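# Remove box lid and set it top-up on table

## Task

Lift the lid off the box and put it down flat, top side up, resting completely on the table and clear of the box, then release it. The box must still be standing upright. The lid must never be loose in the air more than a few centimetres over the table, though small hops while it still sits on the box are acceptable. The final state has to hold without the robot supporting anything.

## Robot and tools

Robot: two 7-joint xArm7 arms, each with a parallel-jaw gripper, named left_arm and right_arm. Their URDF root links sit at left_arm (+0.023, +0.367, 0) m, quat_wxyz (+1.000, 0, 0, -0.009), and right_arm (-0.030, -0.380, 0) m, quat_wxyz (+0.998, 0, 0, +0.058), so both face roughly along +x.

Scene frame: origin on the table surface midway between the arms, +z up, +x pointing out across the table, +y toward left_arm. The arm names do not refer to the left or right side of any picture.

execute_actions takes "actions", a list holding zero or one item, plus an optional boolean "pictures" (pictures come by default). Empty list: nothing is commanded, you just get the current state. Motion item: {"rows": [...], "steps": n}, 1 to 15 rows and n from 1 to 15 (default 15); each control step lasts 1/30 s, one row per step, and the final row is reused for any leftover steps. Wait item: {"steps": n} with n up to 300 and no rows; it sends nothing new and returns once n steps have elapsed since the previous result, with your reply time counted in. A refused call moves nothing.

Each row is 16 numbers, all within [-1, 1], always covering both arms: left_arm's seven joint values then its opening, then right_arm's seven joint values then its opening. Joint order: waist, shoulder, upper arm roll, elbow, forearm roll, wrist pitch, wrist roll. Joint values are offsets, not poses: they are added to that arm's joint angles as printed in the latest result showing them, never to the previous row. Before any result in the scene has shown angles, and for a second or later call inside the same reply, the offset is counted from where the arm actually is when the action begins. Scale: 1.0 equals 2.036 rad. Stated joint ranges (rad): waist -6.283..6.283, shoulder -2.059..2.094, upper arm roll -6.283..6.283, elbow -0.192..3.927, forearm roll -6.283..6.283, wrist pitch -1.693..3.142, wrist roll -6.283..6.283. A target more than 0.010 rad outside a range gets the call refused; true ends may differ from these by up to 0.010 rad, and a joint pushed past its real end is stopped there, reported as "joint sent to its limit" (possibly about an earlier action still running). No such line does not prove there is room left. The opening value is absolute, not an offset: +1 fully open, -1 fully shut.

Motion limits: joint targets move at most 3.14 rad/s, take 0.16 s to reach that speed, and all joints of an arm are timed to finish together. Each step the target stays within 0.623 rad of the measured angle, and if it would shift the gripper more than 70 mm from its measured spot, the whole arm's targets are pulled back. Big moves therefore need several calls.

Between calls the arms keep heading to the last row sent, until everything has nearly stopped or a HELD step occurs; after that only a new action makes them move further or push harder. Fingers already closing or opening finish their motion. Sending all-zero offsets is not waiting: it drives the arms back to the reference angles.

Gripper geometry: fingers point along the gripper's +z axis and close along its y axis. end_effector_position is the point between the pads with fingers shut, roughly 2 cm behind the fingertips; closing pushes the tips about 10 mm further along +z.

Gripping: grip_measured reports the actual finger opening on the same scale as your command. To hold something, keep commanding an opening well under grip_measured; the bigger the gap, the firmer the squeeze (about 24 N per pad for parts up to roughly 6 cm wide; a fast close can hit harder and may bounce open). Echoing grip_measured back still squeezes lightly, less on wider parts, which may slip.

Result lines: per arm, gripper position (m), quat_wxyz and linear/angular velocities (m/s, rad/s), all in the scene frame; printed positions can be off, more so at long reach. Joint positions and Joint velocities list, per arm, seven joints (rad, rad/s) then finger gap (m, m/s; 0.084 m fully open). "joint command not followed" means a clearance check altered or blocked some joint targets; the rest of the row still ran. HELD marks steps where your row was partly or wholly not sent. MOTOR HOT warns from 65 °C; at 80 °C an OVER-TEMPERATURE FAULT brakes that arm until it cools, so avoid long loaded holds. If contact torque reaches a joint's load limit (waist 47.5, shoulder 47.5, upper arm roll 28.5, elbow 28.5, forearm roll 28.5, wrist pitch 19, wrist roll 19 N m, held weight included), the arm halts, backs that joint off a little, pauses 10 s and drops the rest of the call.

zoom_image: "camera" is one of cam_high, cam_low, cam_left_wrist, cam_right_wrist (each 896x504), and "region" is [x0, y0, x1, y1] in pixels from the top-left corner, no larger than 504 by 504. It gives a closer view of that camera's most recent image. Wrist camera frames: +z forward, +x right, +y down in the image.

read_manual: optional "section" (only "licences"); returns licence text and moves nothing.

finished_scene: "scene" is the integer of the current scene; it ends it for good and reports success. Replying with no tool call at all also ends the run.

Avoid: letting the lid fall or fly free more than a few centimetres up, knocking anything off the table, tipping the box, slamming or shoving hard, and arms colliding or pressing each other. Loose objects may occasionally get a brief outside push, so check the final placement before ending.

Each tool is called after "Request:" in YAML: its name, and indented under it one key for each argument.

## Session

Request:
execute_actions:
  actions: []

Scene clock: 0.00 s of 4100.00 s.
left_arm: end_effector_position=(+0.3330, +0.5557, +0.2979) grip_measured=+1.00 end_effector_quat_wxyz=(-0.185, -0.006, +0.745, -0.641) end_effector_velocity=(+0.000, +0.000, -0.000) end_effector_angular_velocity=(+0.002, -0.001, +0.000) | right_arm: end_effector_position=(+0.3675, -0.3322, +0.2500) grip_measured=+1.00 end_effector_quat_wxyz=(-0.001, +0.998, +0.058, +0.001) end_effector_velocity=(-0.000, -0.000, +0.000) end_effector_angular_velocity=(+0.000, -0.000, -0.000)
Joint positions: left_arm=[ 0.671  0.636  0.356  1.723 -0.688  2.535 -2.273  0.084] | right_arm=[ 0.002 -0.251  0.002  0.919  0.003  1.168  0.002  0.084]
Joint velocities: left_arm=[-0.    -0.     0.001  0.001  0.    -0.001  0.001 -0.   ] | right_arm=[-0.    -0.001  0.    -0.     0.     0.     0.     0.   ]

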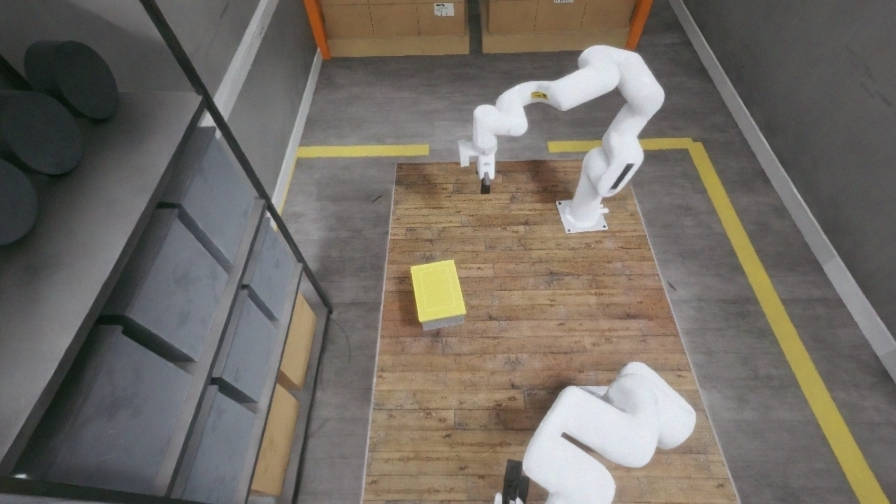

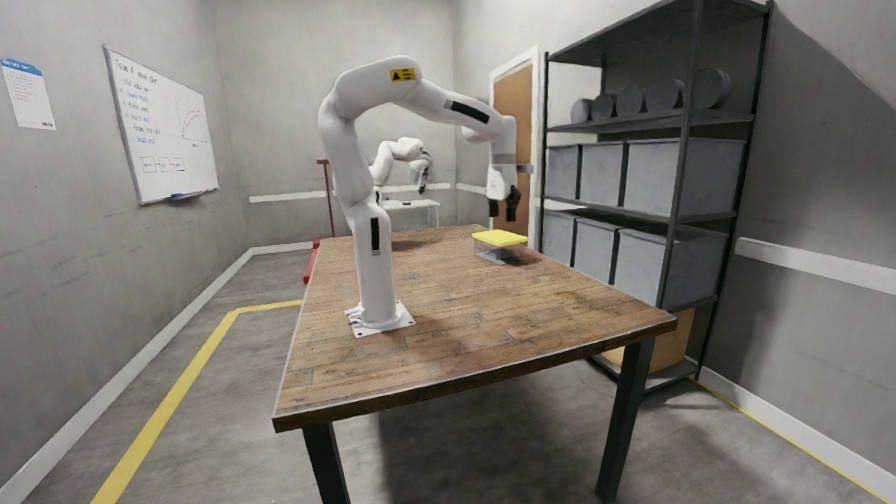

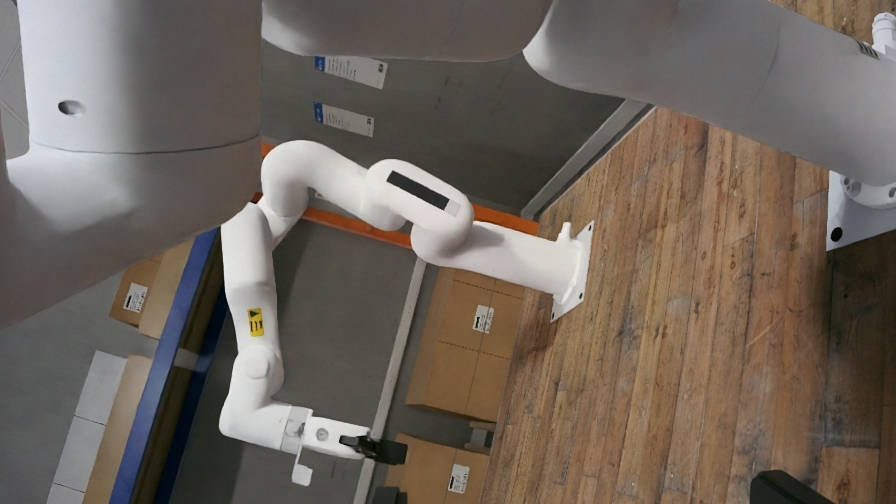

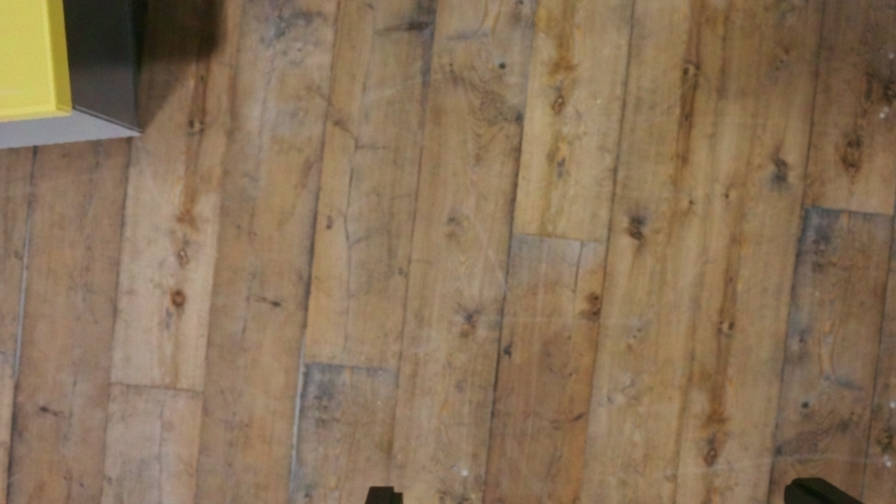

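Request:
zoom_image:
  camera: "cam_high"
  region: [380, 250, 520, 370]

Request:
zoom_image:
  camera: "cam_low"
  region: [440, 200, 560, 280]

Request:
zoom_image:
  camera: "cam_right_wrist"
  region: [0, 0, 240, 180]

Region (380, 250, 520, 370) of cam_high's 896x504 image, scaled by 3.600, with more detail than that image has; it fills the top 432 rows of this view, and the rest is white.

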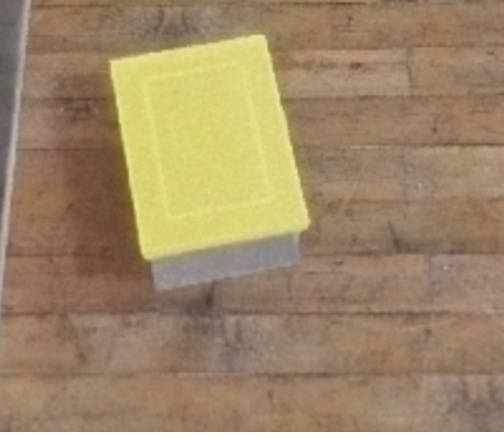

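Region (440, 200, 560, 280) of cam_low's 896x504 image, scaled by 4.200, with more detail than that image has.

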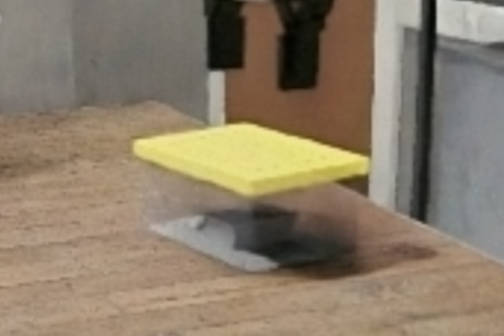

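Region (0, 0, 240, 180) of cam_right_wrist's 896x504 image, scaled by 2.100, with more detail than that image has; it fills the top 378 rows of this view, and the rest is white.

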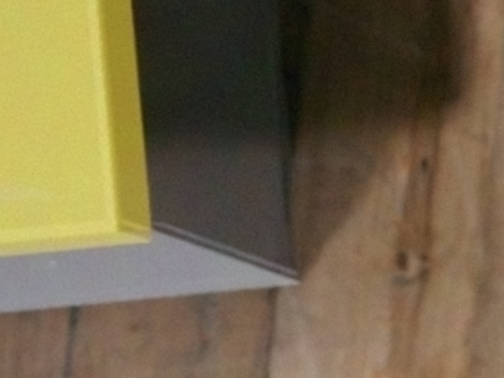

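Request:
execute_actions:
  actions:
    - {"rows": [[0,0,0,0,0,0,0,1, 0.4536,0.197,0,-0.083,-0.9985,0.0894,-0.836,-0.25]], "steps": 15}
  pictures: false

Request:
execute_actions:
  actions:
    - {"steps": 15}
  pictures: false

Scene clock: 104.83 s of 4100.00 s.
left_arm: end_effector_position=(+0.3330, +0.5557, +0.2979) grip_measured=+1.00 end_effector_quat_wxyz=(-0.185, -0.006, +0.745, -0.641) end_effector_velocity=(-0.000, -0.000, +0.001) end_effector_angular_velocity=(+0.000, -0.001, -0.000) | right_arm: end_effector_position=(+0.2993, -0.2637, +0.1383) grip_measured=-0.27 end_effector_quat_wxyz=(+0.277, +0.615, +0.699, -0.238) end_effector_velocity=(+0.054, +0.239, -0.042) end_effector_angular_velocity=(-2.311, +1.294, +5.191)
Joint positions: left_arm=[ 0.671  0.636  0.356  1.723 -0.688  2.535 -2.273  0.084] | right_arm=[ 0.605  0.035  0.004  0.799 -0.629  1.297 -0.631  0.033]
Joint velocities: left_arm=[-0.    -0.002  0.     0.    -0.     0.001 -0.001 -0.   ] | right_arm=[ 1.8    0.644  0.035 -0.275 -2.387  0.286 -2.383 -0.   ]
Steps of this call (steps 1 to 90: nothing new was sent; then 101.33 s passed at rest; steps 91 to 105: all 15 steps of this action). Readings (joint positions):
91: left_arm=[0.671 0.636 0.356 1.723 -0.688 2.535 -2.273] | right_arm=[0.002 -0.250 0.002 0.919 0.002 1.168 0.001]
92: left_arm=[0.671 0.636 0.356 1.723 -0.688 2.535 -2.273] | right_arm=[0.008 -0.247 0.001 0.918 -0.005 1.170 -0.006]
94: left_arm=[0.671 0.636 0.356 1.723 -0.688 2.535 -2.273] | right_arm=[0.062 -0.215 -0.006 0.909 -0.063 1.185 -0.063]
98: left_arm=[0.671 0.636 0.356 1.723 -0.688 2.535 -2.273] | right_arm=[0.218 -0.121 0.002 0.863 -0.214 1.227 -0.215]
105: the state above

Scene clock: 105.33 s of 4100.00 s.
left_arm: end_effector_position=(+0.3330, +0.5557, +0.2979) grip_measured=+1.00 end_effector_quat_wxyz=(-0.185, -0.006, +0.745, -0.641) end_effector_velocity=(-0.000, -0.000, +0.001) end_effector_angular_velocity=(+0.001, +0.000, -0.000) | right_arm: end_effector_position=(+0.4027, -0.1054, +0.2297) grip_measured=-0.27 end_effector_quat_wxyz=(+0.550, -0.246, +0.694, -0.393) end_effector_velocity=(+0.084, +0.388, +0.225) end_effector_angular_velocity=(-1.510, -0.676, +1.774)
Joint positions: left_arm=[ 0.671  0.636  0.356  1.723 -0.688  2.535 -2.273  0.084] | right_arm=[ 0.905  0.143  0.001  0.753 -1.744  1.347 -1.564  0.032]
Joint velocities: left_arm=[ 0.    -0.003 -0.    -0.    -0.     0.001 -0.002  0.   ] | right_arm=[ 0.126  0.047 -0.001 -0.019 -1.932  0.021 -0.908 -0.   ]
Steps of this call (steps 1 to 15: the robot went on to your last target). Readings (joint positions):
1: left_arm=[0.671 0.636 0.356 1.723 -0.688 2.535 -2.273] | right_arm=[0.663 0.056 0.005 0.789 -0.712 1.306 -0.713]
2: left_arm=[0.671 0.636 0.356 1.723 -0.688 2.535 -2.273] | right_arm=[0.715 0.075 0.006 0.781 -0.797 1.315 -0.799]
4: left_arm=[0.671 0.636 0.356 1.723 -0.688 2.535 -2.273] | right_arm=[0.796 0.104 0.007 0.768 -0.969 1.328 -0.970]
8: left_arm=[0.671 0.636 0.356 1.723 -0.688 2.535 -2.273] | right_arm=[0.869 0.130 0.004 0.758 -1.276 1.340 -1.274]
15: the state above

Request:
execute_actions:
  actions:
    - {"rows": [[0,0,0,0,0,0,0,1, 0.0101,0.2285,0,0.0139,-0.2744,0.0528,-0.0665,-0.25]], "steps": 15}
  pictures: false

Request:
execute_actions:
  actions:
    - {"steps": 12}

Request:
zoom_image:
  camera: "cam_high"
  region: [400, 250, 530, 340]

Scene clock: 111.63 s of 4100.00 s.
left_arm: end_effector_position=(+0.3330, +0.5557, +0.2979) grip_measured=+1.00 end_effector_quat_wxyz=(-0.185, -0.006, +0.745, -0.641) end_effector_velocity=(+0.000, -0.000, -0.000) end_effector_angular_velocity=(+0.000, -0.000, -0.001) | right_arm: end_effector_position=(+0.3895, -0.0213, +0.0840) grip_measured=-0.27 end_effector_quat_wxyz=(+0.550, -0.544, +0.451, -0.445) end_effector_velocity=(-0.044, -0.015, -0.187) end_effector_angular_velocity=(-0.361, +0.096, +0.212)
Joint positions: left_arm=[ 0.671  0.636  0.356  1.723 -0.688  2.535 -2.273  0.084] | right_arm=[ 0.926  0.59   0.001  0.777 -2.29   1.449 -1.699  0.032]
Joint velocities: left_arm=[-0.     0.001 -0.001  0.001 -0.    -0.001 -0.    -0.   ] | right_arm=[ 0.     0.406  0.002 -0.008 -0.225  0.08   0.     0.   ]
Steps of this call (steps 1 to 30: the robot went on to your last target; steps 31 to 90: nothing new was sent; then 2.80 s passed at rest; steps 91 to 105: all 15 steps of this action). Readings (joint positions):
91: left_arm=[0.671 0.636 0.356 1.723 -0.688 2.535 -2.273] | right_arm=[0.926 0.151 0.002 0.750 -2.030 1.350 -1.700]
92: left_arm=[0.671 0.636 0.356 1.723 -0.688 2.535 -2.273] | right_arm=[0.926 0.156 0.002 0.751 -2.035 1.352 -1.700]
94: left_arm=[0.671 0.636 0.356 1.723 -0.688 2.535 -2.273] | right_arm=[0.925 0.211 0.002 0.761 -2.071 1.368 -1.700]
98: left_arm=[0.671 0.636 0.356 1.723 -0.688 2.535 -2.273] | right_arm=[0.926 0.372 0.002 0.763 -2.161 1.400 -1.700]
105: the state above

Scene clock: 112.03 s of 4100.00 s.
left_arm: end_effector_position=(+0.3330, +0.5557, +0.2979) grip_measured=+1.00 end_effector_quat_wxyz=(-0.185, -0.006, +0.745, -0.641) end_effector_velocity=(-0.000, +0.000, +0.001) end_effector_angular_velocity=(-0.000, -0.000, +0.001) | right_arm: end_effector_position=(+0.3892, -0.0194, +0.0791) grip_measured=-0.27 end_effector_quat_wxyz=(+0.551, -0.549, +0.445, -0.445) end_effector_velocity=(-0.001, -0.001, -0.004) end_effector_angular_velocity=(-0.007, +0.005, +0.002)
Joint positions: left_arm=[ 0.671  0.636  0.356  1.723 -0.688  2.535 -2.273  0.084] | right_arm=[ 0.926  0.607  0.001  0.782 -2.303  1.455 -1.699  0.032]
Joint velocities: left_arm=[ 0.    -0.002  0.    -0.001  0.     0.001  0.     0.   ] | right_arm=[ 0.     0.006  0.001 -0.002 -0.001 -0.001 -0.    -0.   ]
Steps of this call (steps 1 to 12: the robot went on to your last target). Readings (joint positions):
1: left_arm=[0.671 0.636 0.356 1.723 -0.688 2.535 -2.273] | right_arm=[0.926 0.600 0.001 0.777 -2.295 1.451 -1.699]
2: left_arm=[0.671 0.636 0.356 1.723 -0.688 2.535 -2.273] | right_arm=[0.926 0.604 0.001 0.778 -2.298 1.452 -1.699]
4: left_arm=[0.671 0.636 0.356 1.723 -0.688 2.535 -2.273] | right_arm=[0.926 0.605 0.001 0.782 -2.301 1.454 -1.699]
8: left_arm=[0.671 0.636 0.356 1.723 -0.688 2.535 -2.273] | right_arm=[0.926 0.605 0.001 0.783 -2.303 1.455 -1.699]
12: the state above

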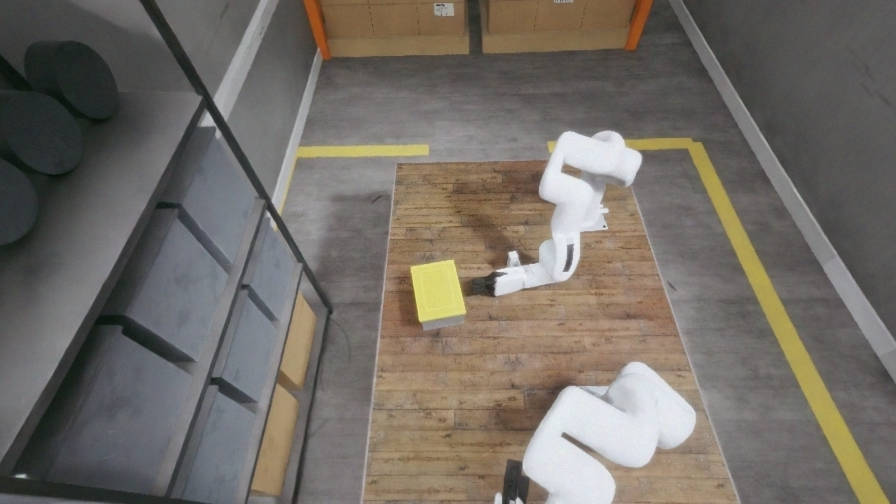

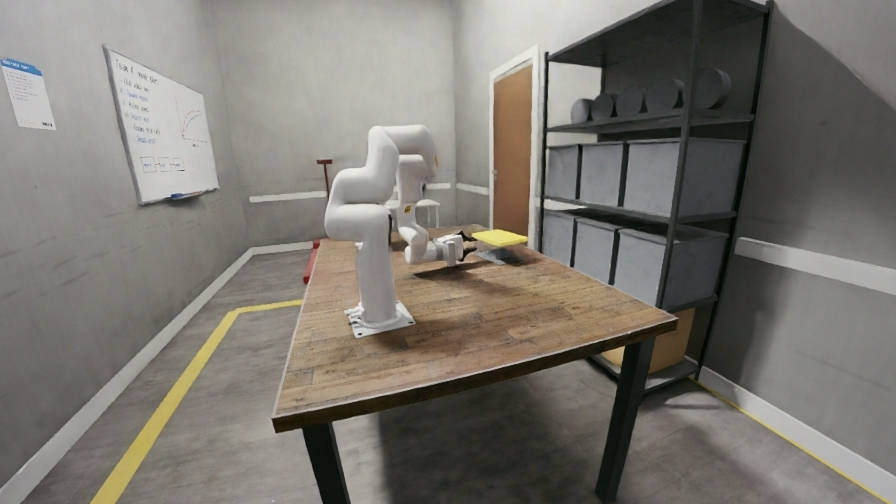

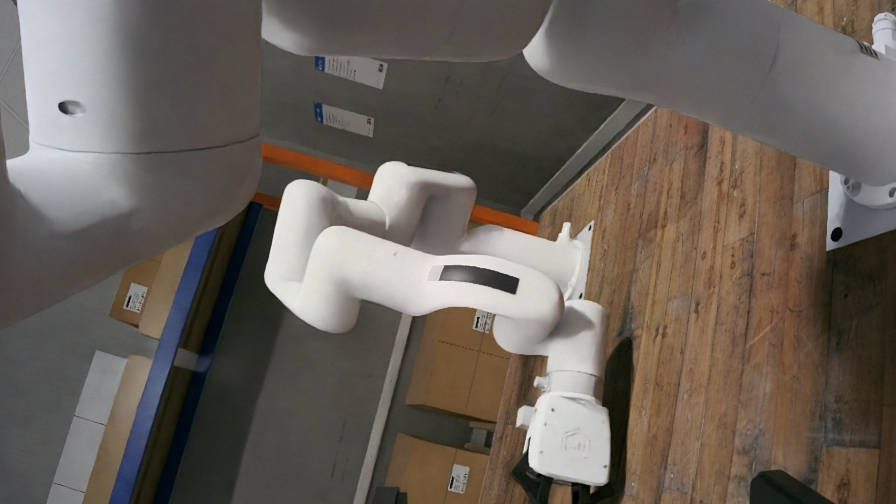

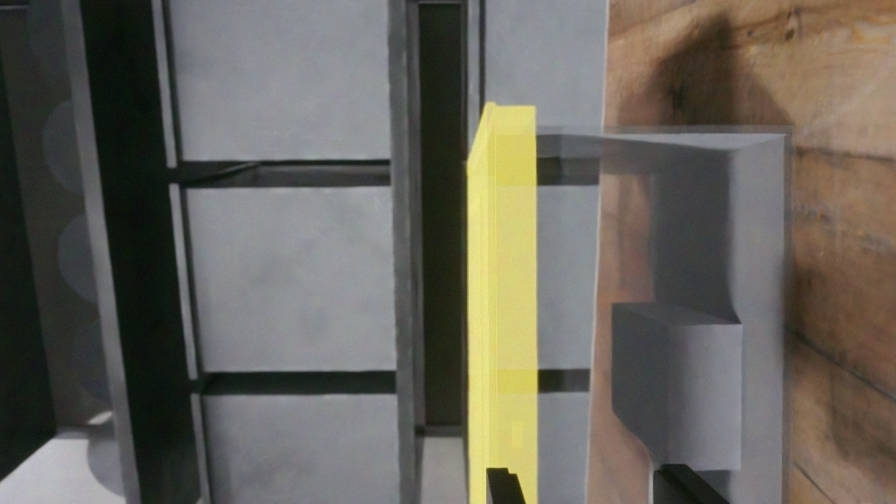

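Region (400, 250, 530, 340) of cam_high's 896x504 image, scaled by 3.877, with more detail than that image has; it fills the top 349 rows of this view, and the rest is white.

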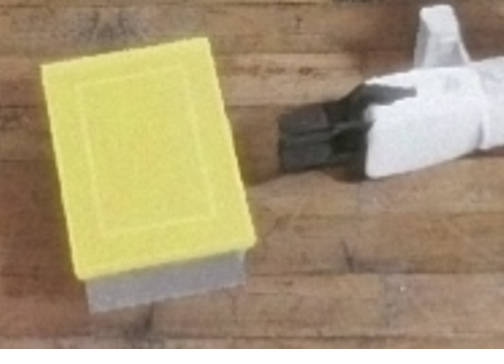

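Request:
execute_actions:
  actions:
    - {"rows": [[0,0,0,0,0,0,0,1, -0.003,0.0004,0,0.0017,-0.0028,-0.0017,-0.0008,-0.25],[0,0,0,0,0,0,0,1, -0.0077,0.0004,0,0.0044,-0.0072,-0.0044,-0.0021,-0.25],[0,0,0,0,0,0,0,1, -0.0142,0.0003,0,0.0082,-0.0132,-0.008,-0.0039,-0.25],[0,0,0,0,0,0,0,1, -0.0213,0.0003,0,0.0123,-0.0199,-0.0121,-0.0058,-0.25],[0,0,0,0,0,0,0,1, -0.0285,0.0002,0,0.0164,-0.0265,-0.0161,-0.0078,-0.25],[0,0,0,0,0,0,0,1, -0.035,0.0002,0,0.0201,-0.0326,-0.0198,-0.0096,-0.25],[0,0,0,0,0,0,0,1, -0.0409,0.0002,0,0.0235,-0.0381,-0.0231,-0.0112,-0.25],[0,0,0,0,0,0,0,1, -0.0463,0.0001,0,0.0266,-0.0431,-0.0261,-0.0126,-0.25],[0,0,0,0,0,0,0,1, -0.0504,0.0001,0,0.029,-0.0469,-0.0285,-0.0138,-0.25],[0,0,0,0,0,0,0,1, -0.0534,0.0001,0,0.0307,-0.0497,-0.0302,-0.0146,-0.25],[0,0,0,0,0,0,0,1, -0.0557,0.0001,0,0.0321,-0.0519,-0.0315,-0.0152,-0.25],[0,0,0,0,0,0,0,1, -0.0575,0.0001,0,0.0331,-0.0535,-0.0325,-0.0157,-0.25],[0,0,0,0,0,0,0,1, -0.0593,0.0001,0,0.0341,-0.0552,-0.0335,-0.0162,-0.25]], "steps": 15}
  pictures: false

Request:
execute_actions:
  actions:
    - {"steps": 8}

Request:
zoom_image:
  camera: "cam_high"
  region: [400, 250, 530, 340]

Request:
zoom_image:
  camera: "cam_right_wrist"
  region: [460, 404, 720, 504]

Scene clock: 148.23 s of 4100.00 s.
left_arm: end_effector_position=(+0.3330, +0.5557, +0.2979) grip_measured=+1.00 end_effector_quat_wxyz=(-0.185, -0.006, +0.745, -0.641) end_effector_velocity=(-0.000, +0.000, -0.000) end_effector_angular_velocity=(-0.001, +0.001, -0.001) | right_arm: end_effector_position=(+0.4348, -0.0233, +0.0890) grip_measured=-0.27 end_effector_quat_wxyz=(+0.549, -0.549, +0.446, -0.446) end_effector_velocity=(+0.033, -0.001, +0.005) end_effector_angular_velocity=(-0.009, +0.008, +0.015)
Joint positions: left_arm=[ 0.671  0.636  0.356  1.723 -0.688  2.535 -2.273  0.084] | right_arm=[ 0.811  0.607 -0.     0.848 -2.409  1.391 -1.731  0.032]
Joint velocities: left_arm=[ 0.     0.002  0.     0.001  0.001  0.     0.    -0.   ] | right_arm=[-0.096  0.002  0.011  0.053 -0.095 -0.06  -0.028  0.   ]
Steps of this call (steps 1 to 30: the robot went on to your last target; steps 31 to 90: nothing new was sent; then 32.70 s passed at rest; steps 91 to 105: all 15 steps of this action). Readings (joint positions):
91: left_arm=[0.671 0.636 0.356 1.723 -0.688 2.535 -2.273] | right_arm=[0.926 0.608 0.001 0.782 -2.303 1.455 -1.700]
92: left_arm=[0.671 0.636 0.356 1.723 -0.688 2.535 -2.273] | right_arm=[0.924 0.608 0.001 0.782 -2.304 1.454 -1.700]
94: left_arm=[0.671 0.636 0.356 1.723 -0.688 2.535 -2.273] | right_arm=[0.916 0.608 0.002 0.787 -2.313 1.448 -1.703]
98: left_arm=[0.671 0.636 0.356 1.723 -0.688 2.535 -2.273] | right_arm=[0.872 0.607 0.001 0.813 -2.353 1.425 -1.714]
105: the state above

Scene clock: 148.50 s of 4100.00 s.
left_arm: end_effector_position=(+0.3330, +0.5557, +0.2979) grip_measured=+1.00 end_effector_quat_wxyz=(-0.185, -0.006, +0.745, -0.641) end_effector_velocity=(-0.000, +0.000, -0.000) end_effector_angular_velocity=(-0.000, +0.000, +0.000) | right_arm: end_effector_position=(+0.4362, -0.0226, +0.0890) grip_measured=-0.27 end_effector_quat_wxyz=(+0.550, -0.550, +0.445, -0.445) end_effector_velocity=(+0.003, -0.002, +0.002) end_effector_angular_velocity=(+0.001, -0.004, -0.004)
Joint positions: left_arm=[ 0.671  0.636  0.356  1.723 -0.688  2.535 -2.273  0.084] | right_arm=[ 0.806  0.607  0.001  0.851 -2.415  1.387 -1.732  0.032]
Joint velocities: left_arm=[ 0.     0.001 -0.    -0.     0.    -0.    -0.    -0.   ] | right_arm=[-0.003 -0.001 -0.003  0.003 -0.002 -0.    -0.     0.   ]
Steps of this call (steps 1 to 8: the robot went on to your last target). Readings (joint positions):
1: left_arm=[0.671 0.636 0.356 1.723 -0.688 2.535 -2.273] | right_arm=[0.809 0.607 -0.000 0.849 -2.411 1.389 -1.731]
2: left_arm=[0.671 0.636 0.356 1.723 -0.688 2.535 -2.273] | right_arm=[0.807 0.607 0.000 0.850 -2.413 1.388 -1.732]
4: left_arm=[0.671 0.636 0.356 1.723 -0.688 2.535 -2.273] | right_arm=[0.806 0.607 0.001 0.851 -2.414 1.387 -1.732]
8: the state above

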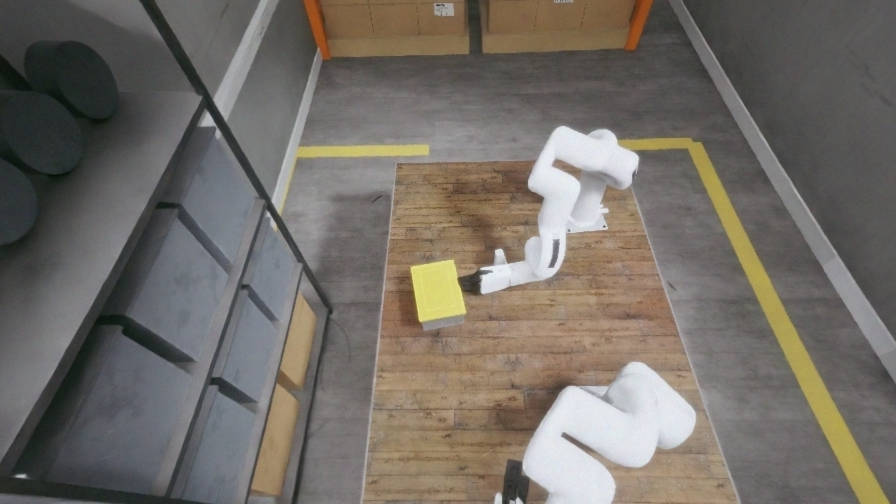

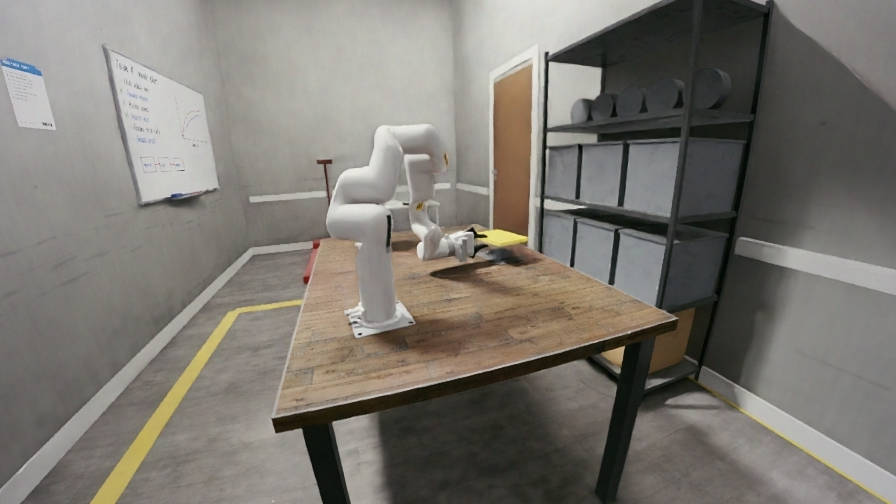

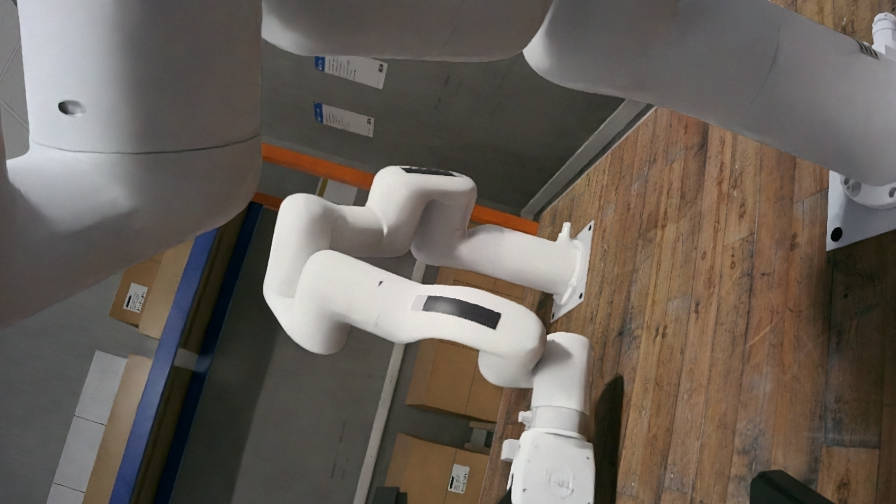

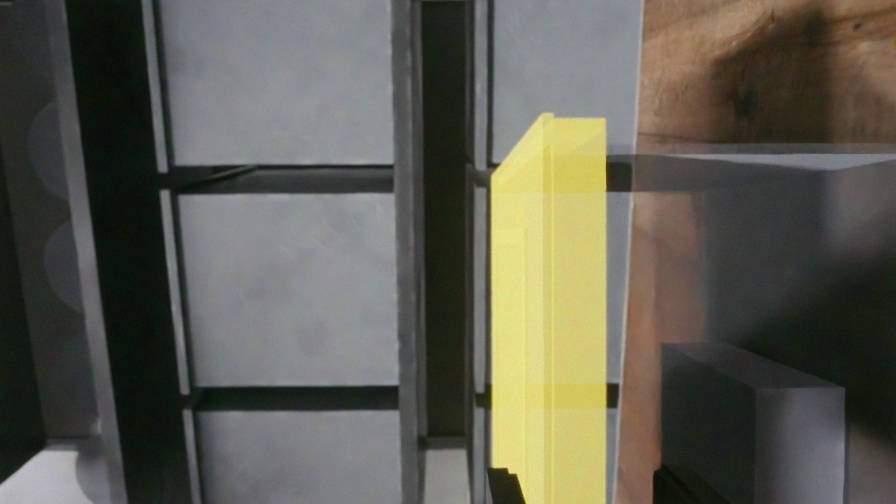

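Region (400, 250, 530, 340) of cam_high's 896x504 image, scaled by 3.877, with more detail than that image has; it fills the top 349 rows of this view, and the rest is white.

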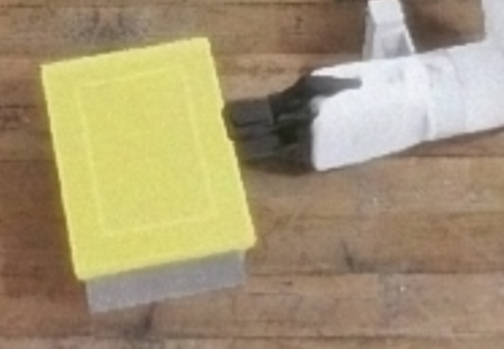

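Region (460, 404, 720, 504) of cam_right_wrist's 896x504 image, scaled by 1.938, with more detail than that image has; it fills the top 194 rows of this view, and the rest is white.

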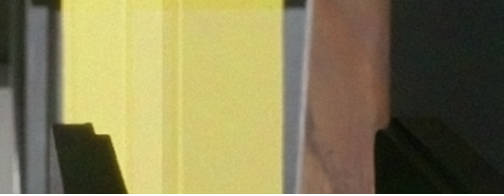

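Request:
execute_actions:
  actions:
    - {"rows": [[0,0,0,0,0,0,0,1, -0.0014,-0.0005,0,0.0015,-0.0011,-0.0017,-0.0011,-0.28],[0,0,0,0,0,0,0,1, -0.0029,-0.001,0,0.003,-0.0023,-0.0034,-0.0021,-0.32],[0,0,0,0,0,0,0,1, -0.0043,-0.0015,0,0.0045,-0.0034,-0.0051,-0.0032,-0.37],[0,0,0,0,0,0,0,1, -0.0043,-0.0015,0,0.0045,-0.0034,-0.0051,-0.0032,-0.42],[0,0,0,0,0,0,0,1, -0.0043,-0.0015,0,0.0045,-0.0034,-0.0051,-0.0032,-0.47],[0,0,0,0,0,0,0,1, -0.0043,-0.0015,0,0.0045,-0.0034,-0.0051,-0.0032,-0.52],[0,0,0,0,0,0,0,1, -0.0043,-0.0015,0,0.0045,-0.0034,-0.0051,-0.0032,-0.56],[0,0,0,0,0,0,0,1, -0.0043,-0.0015,0,0.0045,-0.0034,-0.0051,-0.0032,-0.6],[0,0,0,0,0,0,0,1, -0.0043,-0.0015,0,0.0045,-0.0034,-0.0051,-0.0032,-0.65],[0,0,0,0,0,0,0,1, -0.0043,-0.0015,0,0.0045,-0.0034,-0.0051,-0.0032,-0.7],[0,0,0,0,0,0,0,1, -0.0043,-0.0015,0,0.0045,-0.0034,-0.0051,-0.0032,-0.76],[0,0,0,0,0,0,0,1, -0.0043,-0.0015,0,0.0045,-0.0034,-0.0051,-0.0032,-0.84],[0,0,0,0,0,0,0,1, -0.0043,-0.0015,0,0.0045,-0.0034,-0.0051,-0.0032,-0.92],[0,0,0,0,0,0,0,1, -0.0043,-0.0015,0,0.0045,-0.0034,-0.0051,-0.0032,-1]], "steps": 15}

Request:
zoom_image:
  camera: "cam_high"
  region: [400, 250, 530, 340]

Request:
zoom_image:
  camera: "cam_right_wrist"
  region: [460, 404, 720, 504]

Scene clock: 174.10 s of 4100.00 s.
left_arm: end_effector_position=(+0.3330, +0.5557, +0.2979) grip_measured=+1.00 end_effector_quat_wxyz=(-0.185, -0.006, +0.745, -0.641) end_effector_velocity=(+0.000, +0.000, -0.000) end_effector_angular_velocity=(+0.001, -0.002, +0.000) | right_arm: end_effector_position=(+0.4407, -0.0213, +0.0921) grip_measured=-0.68 end_effector_quat_wxyz=(+0.550, -0.549, +0.445, -0.445) end_effector_velocity=(-0.000, -0.000, -0.001) end_effector_angular_velocity=(-0.002, +0.002, +0.000)
Joint positions: left_arm=[ 0.671  0.636  0.356  1.723 -0.688  2.535 -2.273  0.084] | right_arm=[ 0.797  0.603  0.001  0.861 -2.422  1.377 -1.739  0.014]
Joint velocities: left_arm=[-0.     0.     0.     0.001 -0.001 -0.001  0.001  0.   ] | right_arm=[-0.     0.001  0.    -0.001 -0.    -0.001 -0.    -0.   ]
Steps of this call (steps 1 to 15: the robot went on to your last target; steps 16 to 90: nothing new was sent; then 22.10 s passed at rest; steps 91 to 105: all 15 steps of this action). Readings (joint positions):
91: left_arm=[0.671 0.636 0.356 1.723 -0.688 2.535 -2.273] | right_arm=[0.805 0.607 0.001 0.851 -2.415 1.387 -1.733]
92: left_arm=[0.671 0.636 0.356 1.723 -0.688 2.535 -2.273] | right_arm=[0.805 0.607 0.001 0.852 -2.416 1.386 -1.733]
94: left_arm=[0.671 0.636 0.356 1.723 -0.688 2.535 -2.273] | right_arm=[0.802 0.606 0.002 0.855 -2.418 1.382 -1.735]
98: left_arm=[0.671 0.636 0.356 1.723 -0.688 2.535 -2.273] | right_arm=[0.798 0.604 0.002 0.859 -2.421 1.377 -1.738]
105: the state above

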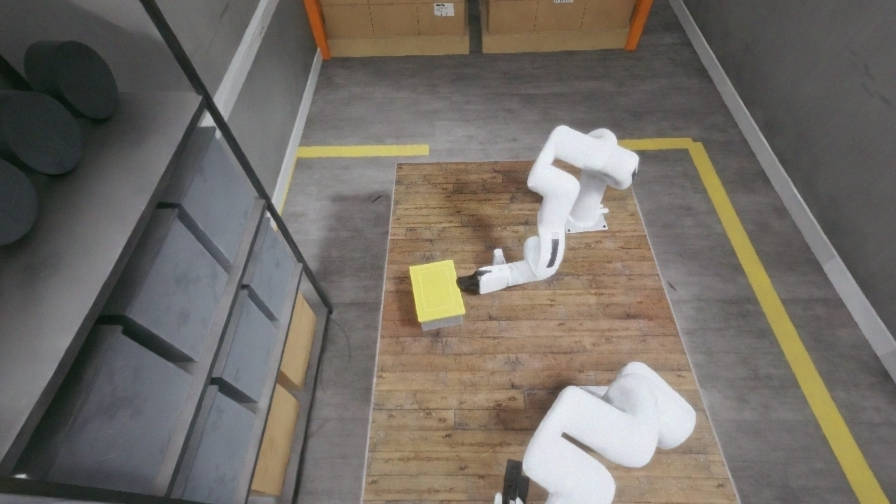

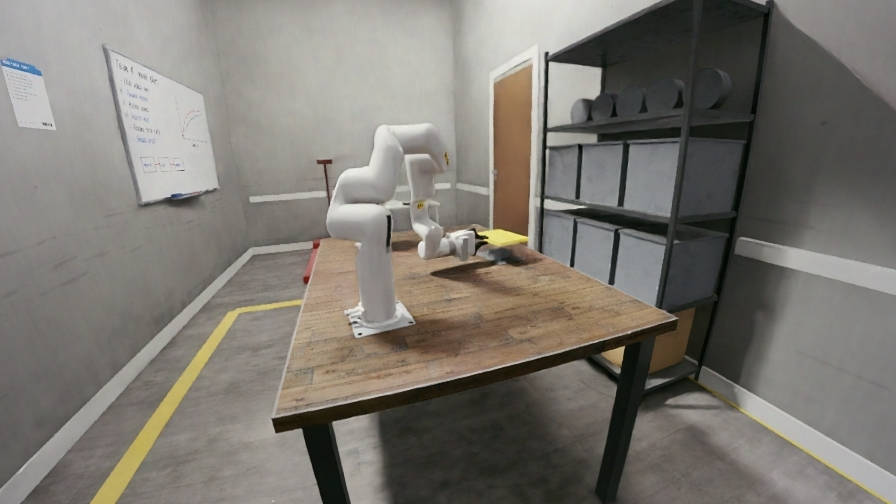

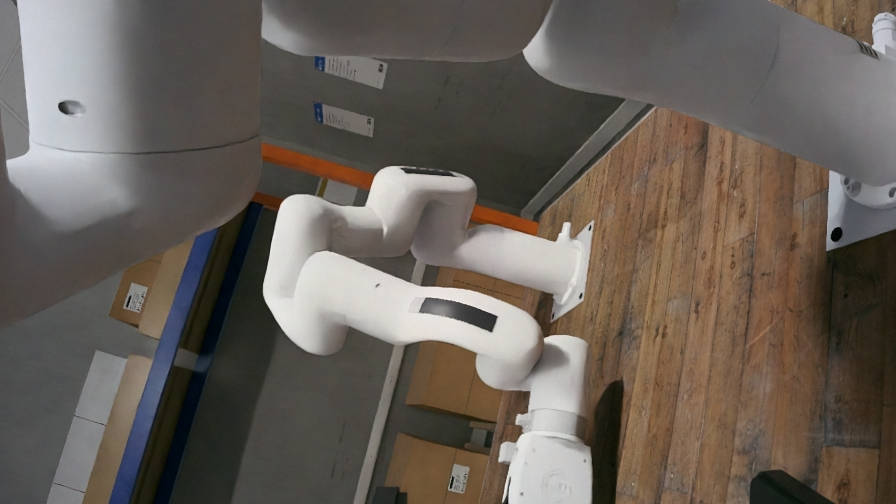

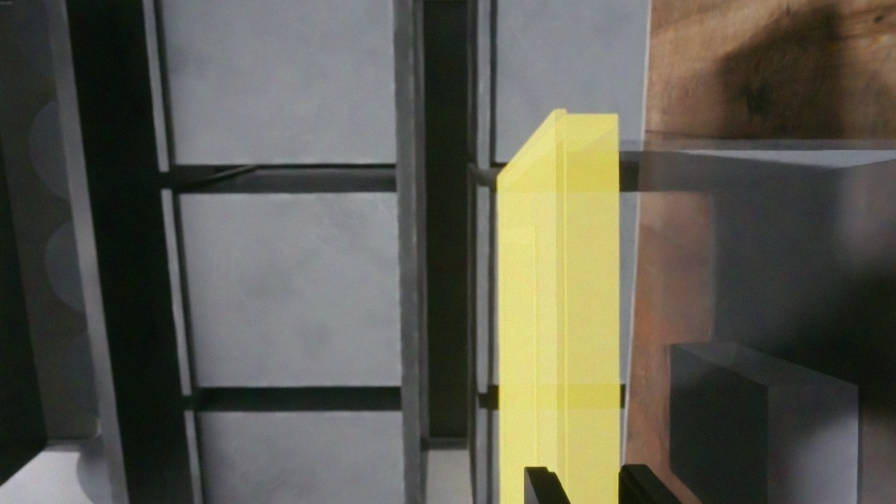

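Region (400, 250, 530, 340) of cam_high's 896x504 image, scaled by 3.877, with more detail than that image has; it fills the top 349 rows of this view, and the rest is white.

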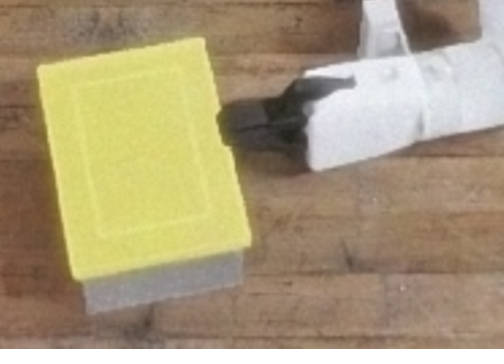

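Region (460, 404, 720, 504) of cam_right_wrist's 896x504 image, scaled by 1.938, with more detail than that image has; it fills the top 194 rows of this view, and the rest is white.

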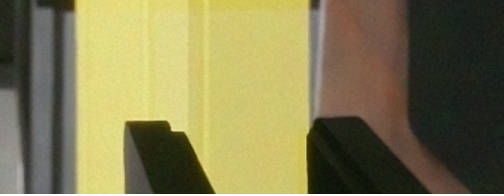

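Request:
execute_actions:
  actions:
    - {"rows": [[0,0,0,0,0,0,0,1, -0.0003,-0.0019,0,-0.0004,0.0005,-0.003,-0.0011,-1],[0,0,0,0,0,0,0,1, -0.001,-0.0058,0,-0.0012,0.0015,-0.0088,-0.0035,-1],[0,0,0,0,0,0,0,1, -0.0019,-0.0115,0,-0.0022,0.0029,-0.0175,-0.007,-1],[0,0,0,0,0,0,0,1, -0.0034,-0.0191,0,-0.0036,0.0046,-0.0293,-0.0117,-1],[0,0,0,0,0,0,0,1, -0.0051,-0.0276,0,-0.0048,0.0065,-0.0428,-0.0171,-1],[0,0,0,0,0,0,0,1, -0.0072,-0.0368,0,-0.0059,0.0084,-0.0579,-0.023,-1],[0,0,0,0,0,0,0,1, -0.0098,-0.047,0,-0.0069,0.0103,-0.0746,-0.0298,-1],[0,0,0,0,0,0,0,1, -0.0126,-0.0569,0,-0.0074,0.012,-0.0914,-0.0366,-1],[0,0,0,0,0,0,0,1, -0.0153,-0.0659,0,-0.0077,0.0133,-0.1069,-0.0429,-1],[0,0,0,0,0,0,0,1, -0.018,-0.0738,0,-0.0077,0.0144,-0.121,-0.0485,-1],[0,0,0,0,0,0,0,1, -0.0205,-0.0808,0,-0.0075,0.0153,-0.1336,-0.0536,-1],[0,0,0,0,0,0,0,1, -0.0224,-0.0859,0,-0.0073,0.0159,-0.1431,-0.0575,-1],[0,0,0,0,0,0,0,1, -0.0237,-0.0894,0,-0.0071,0.0163,-0.1495,-0.0601,-1],[0,0,0,0,0,0,0,1, -0.0244,-0.0911,0,-0.0069,0.0164,-0.1527,-0.0614,-1]], "steps": 15}
  pictures: false

Request:
execute_actions:
  actions:
    - {"steps": 10}

Request:
zoom_image:
  camera: "cam_low"
  region: [430, 200, 550, 280]

Scene clock: 229.73 s of 4100.00 s.
left_arm: end_effector_position=(+0.3330, +0.5557, +0.2979) grip_measured=+1.00 end_effector_quat_wxyz=(-0.185, -0.006, +0.745, -0.641) end_effector_velocity=(-0.000, -0.000, +0.001) end_effector_angular_velocity=(+0.000, -0.001, +0.000) | right_arm: end_effector_position=(+0.4429, -0.0225, +0.1152) grip_measured=-0.68 end_effector_quat_wxyz=(-0.505, +0.589, -0.479, +0.411) end_effector_velocity=(+0.020, -0.008, +0.068) end_effector_angular_velocity=(-0.044, +0.280, +0.006)
Joint positions: left_arm=[ 0.671  0.636  0.356  1.723 -0.688  2.535 -2.273  0.084] | right_arm=[ 0.755  0.44   0.     0.846 -2.391  1.108 -1.847  0.014]
Joint velocities: left_arm=[ 0.    -0.002 -0.    -0.001 -0.    -0.     0.     0.   ] | right_arm=[-0.125 -0.335 -0.022  0.015  0.044 -0.575 -0.235 -0.   ]
Steps of this call (steps 1 to 15: the robot went on to your last target; steps 16 to 90: nothing new was sent; then 52.13 s passed at rest; steps 91 to 105: all 15 steps of this action). Readings (joint positions):
91: left_arm=[0.671 0.636 0.356 1.723 -0.688 2.535 -2.273] | right_arm=[0.797 0.604 0.001 0.860 -2.422 1.376 -1.739]
92: left_arm=[0.671 0.636 0.356 1.723 -0.688 2.535 -2.273] | right_arm=[0.797 0.603 0.001 0.860 -2.422 1.375 -1.740]
94: left_arm=[0.671 0.636 0.356 1.723 -0.688 2.535 -2.273] | right_arm=[0.795 0.596 0.001 0.858 -2.420 1.364 -1.744]
98: left_arm=[0.671 0.636 0.356 1.723 -0.688 2.535 -2.273] | right_arm=[0.787 0.554 0.002 0.851 -2.410 1.295 -1.771]
105: the state above

Scene clock: 230.07 s of 4100.00 s.
left_arm: end_effector_position=(+0.3330, +0.5557, +0.2979) grip_measured=+1.00 end_effector_quat_wxyz=(-0.185, -0.006, +0.745, -0.641) end_effector_velocity=(-0.000, +0.000, +0.001) end_effector_angular_velocity=(+0.000, -0.001, +0.000) | right_arm: end_effector_position=(+0.4422, -0.0217, +0.1180) grip_measured=-0.68 end_effector_quat_wxyz=(-0.499, +0.596, -0.482, +0.404) end_effector_velocity=(-0.001, +0.002, +0.002) end_effector_angular_velocity=(+0.002, +0.001, +0.003)
Joint positions: left_arm=[ 0.671  0.636  0.356  1.723 -0.688  2.535 -2.273  0.084] | right_arm=[ 0.747  0.419  0.001  0.846 -2.388  1.066 -1.864  0.014]
Joint velocities: left_arm=[ 0.    -0.001  0.    -0.    -0.     0.    -0.    -0.   ] | right_arm=[ 0.    -0.003  0.002  0.002  0.    -0.004 -0.002 -0.   ]
Steps of this call (steps 1 to 10: the robot went on to your last target). Readings (joint positions):
1: left_arm=[0.671 0.636 0.356 1.723 -0.688 2.535 -2.273] | right_arm=[0.751 0.430 -0.001 0.846 -2.390 1.092 -1.854]
2: left_arm=[0.671 0.636 0.356 1.723 -0.688 2.535 -2.273] | right_arm=[0.749 0.424 -0.001 0.847 -2.389 1.081 -1.858]
4: left_arm=[0.671 0.636 0.356 1.723 -0.688 2.535 -2.273] | right_arm=[0.747 0.420 -0.000 0.847 -2.389 1.071 -1.862]
8: left_arm=[0.671 0.636 0.356 1.723 -0.688 2.535 -2.273] | right_arm=[0.747 0.419 0.001 0.846 -2.388 1.067 -1.863]
10: the state above

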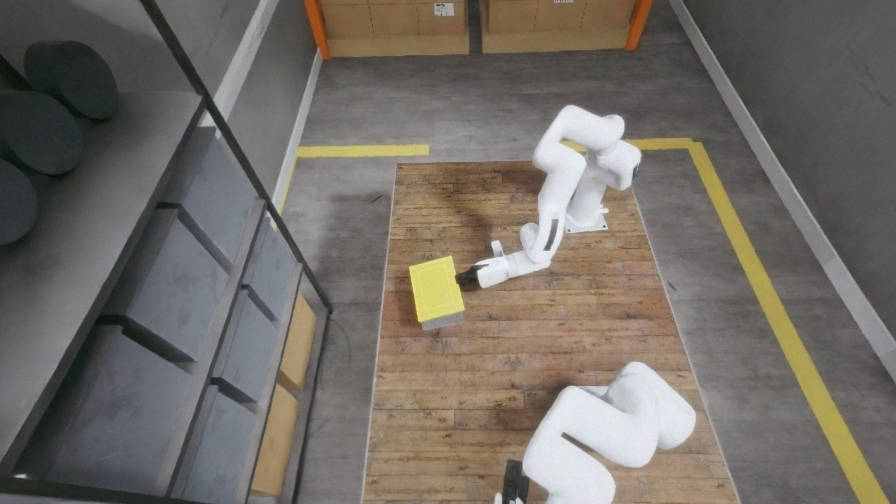

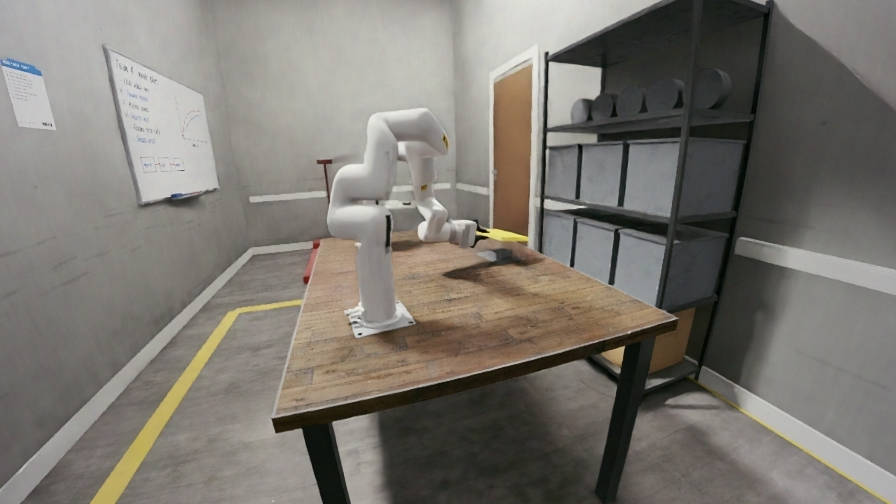

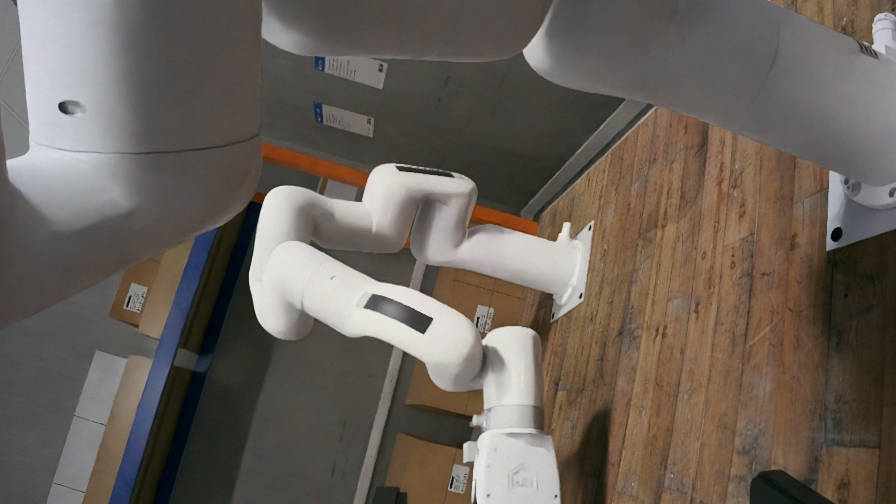

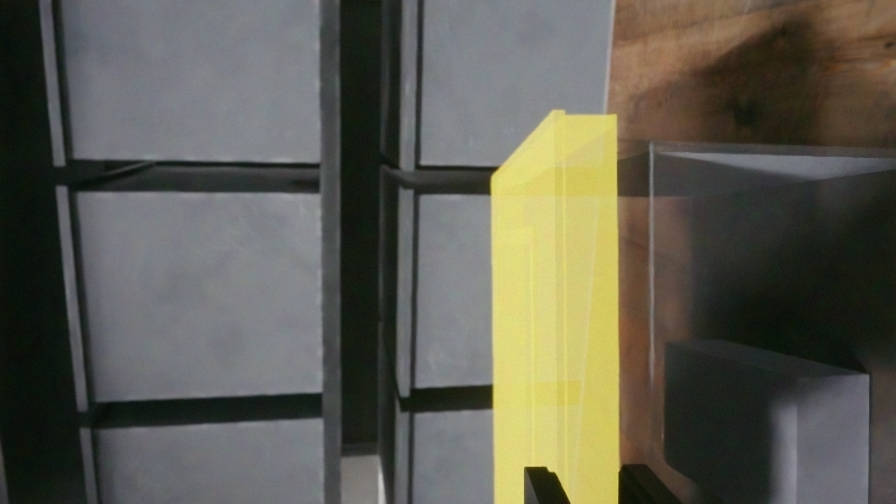

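Region (430, 200, 550, 280) of cam_low's 896x504 image, scaled by 4.200, with more detail than that image has.

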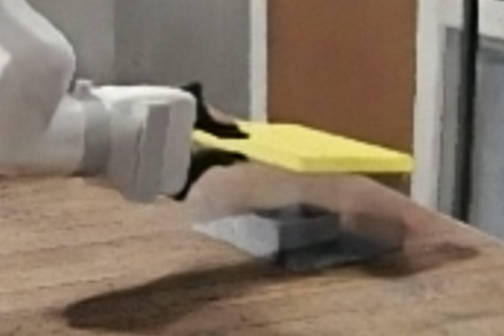

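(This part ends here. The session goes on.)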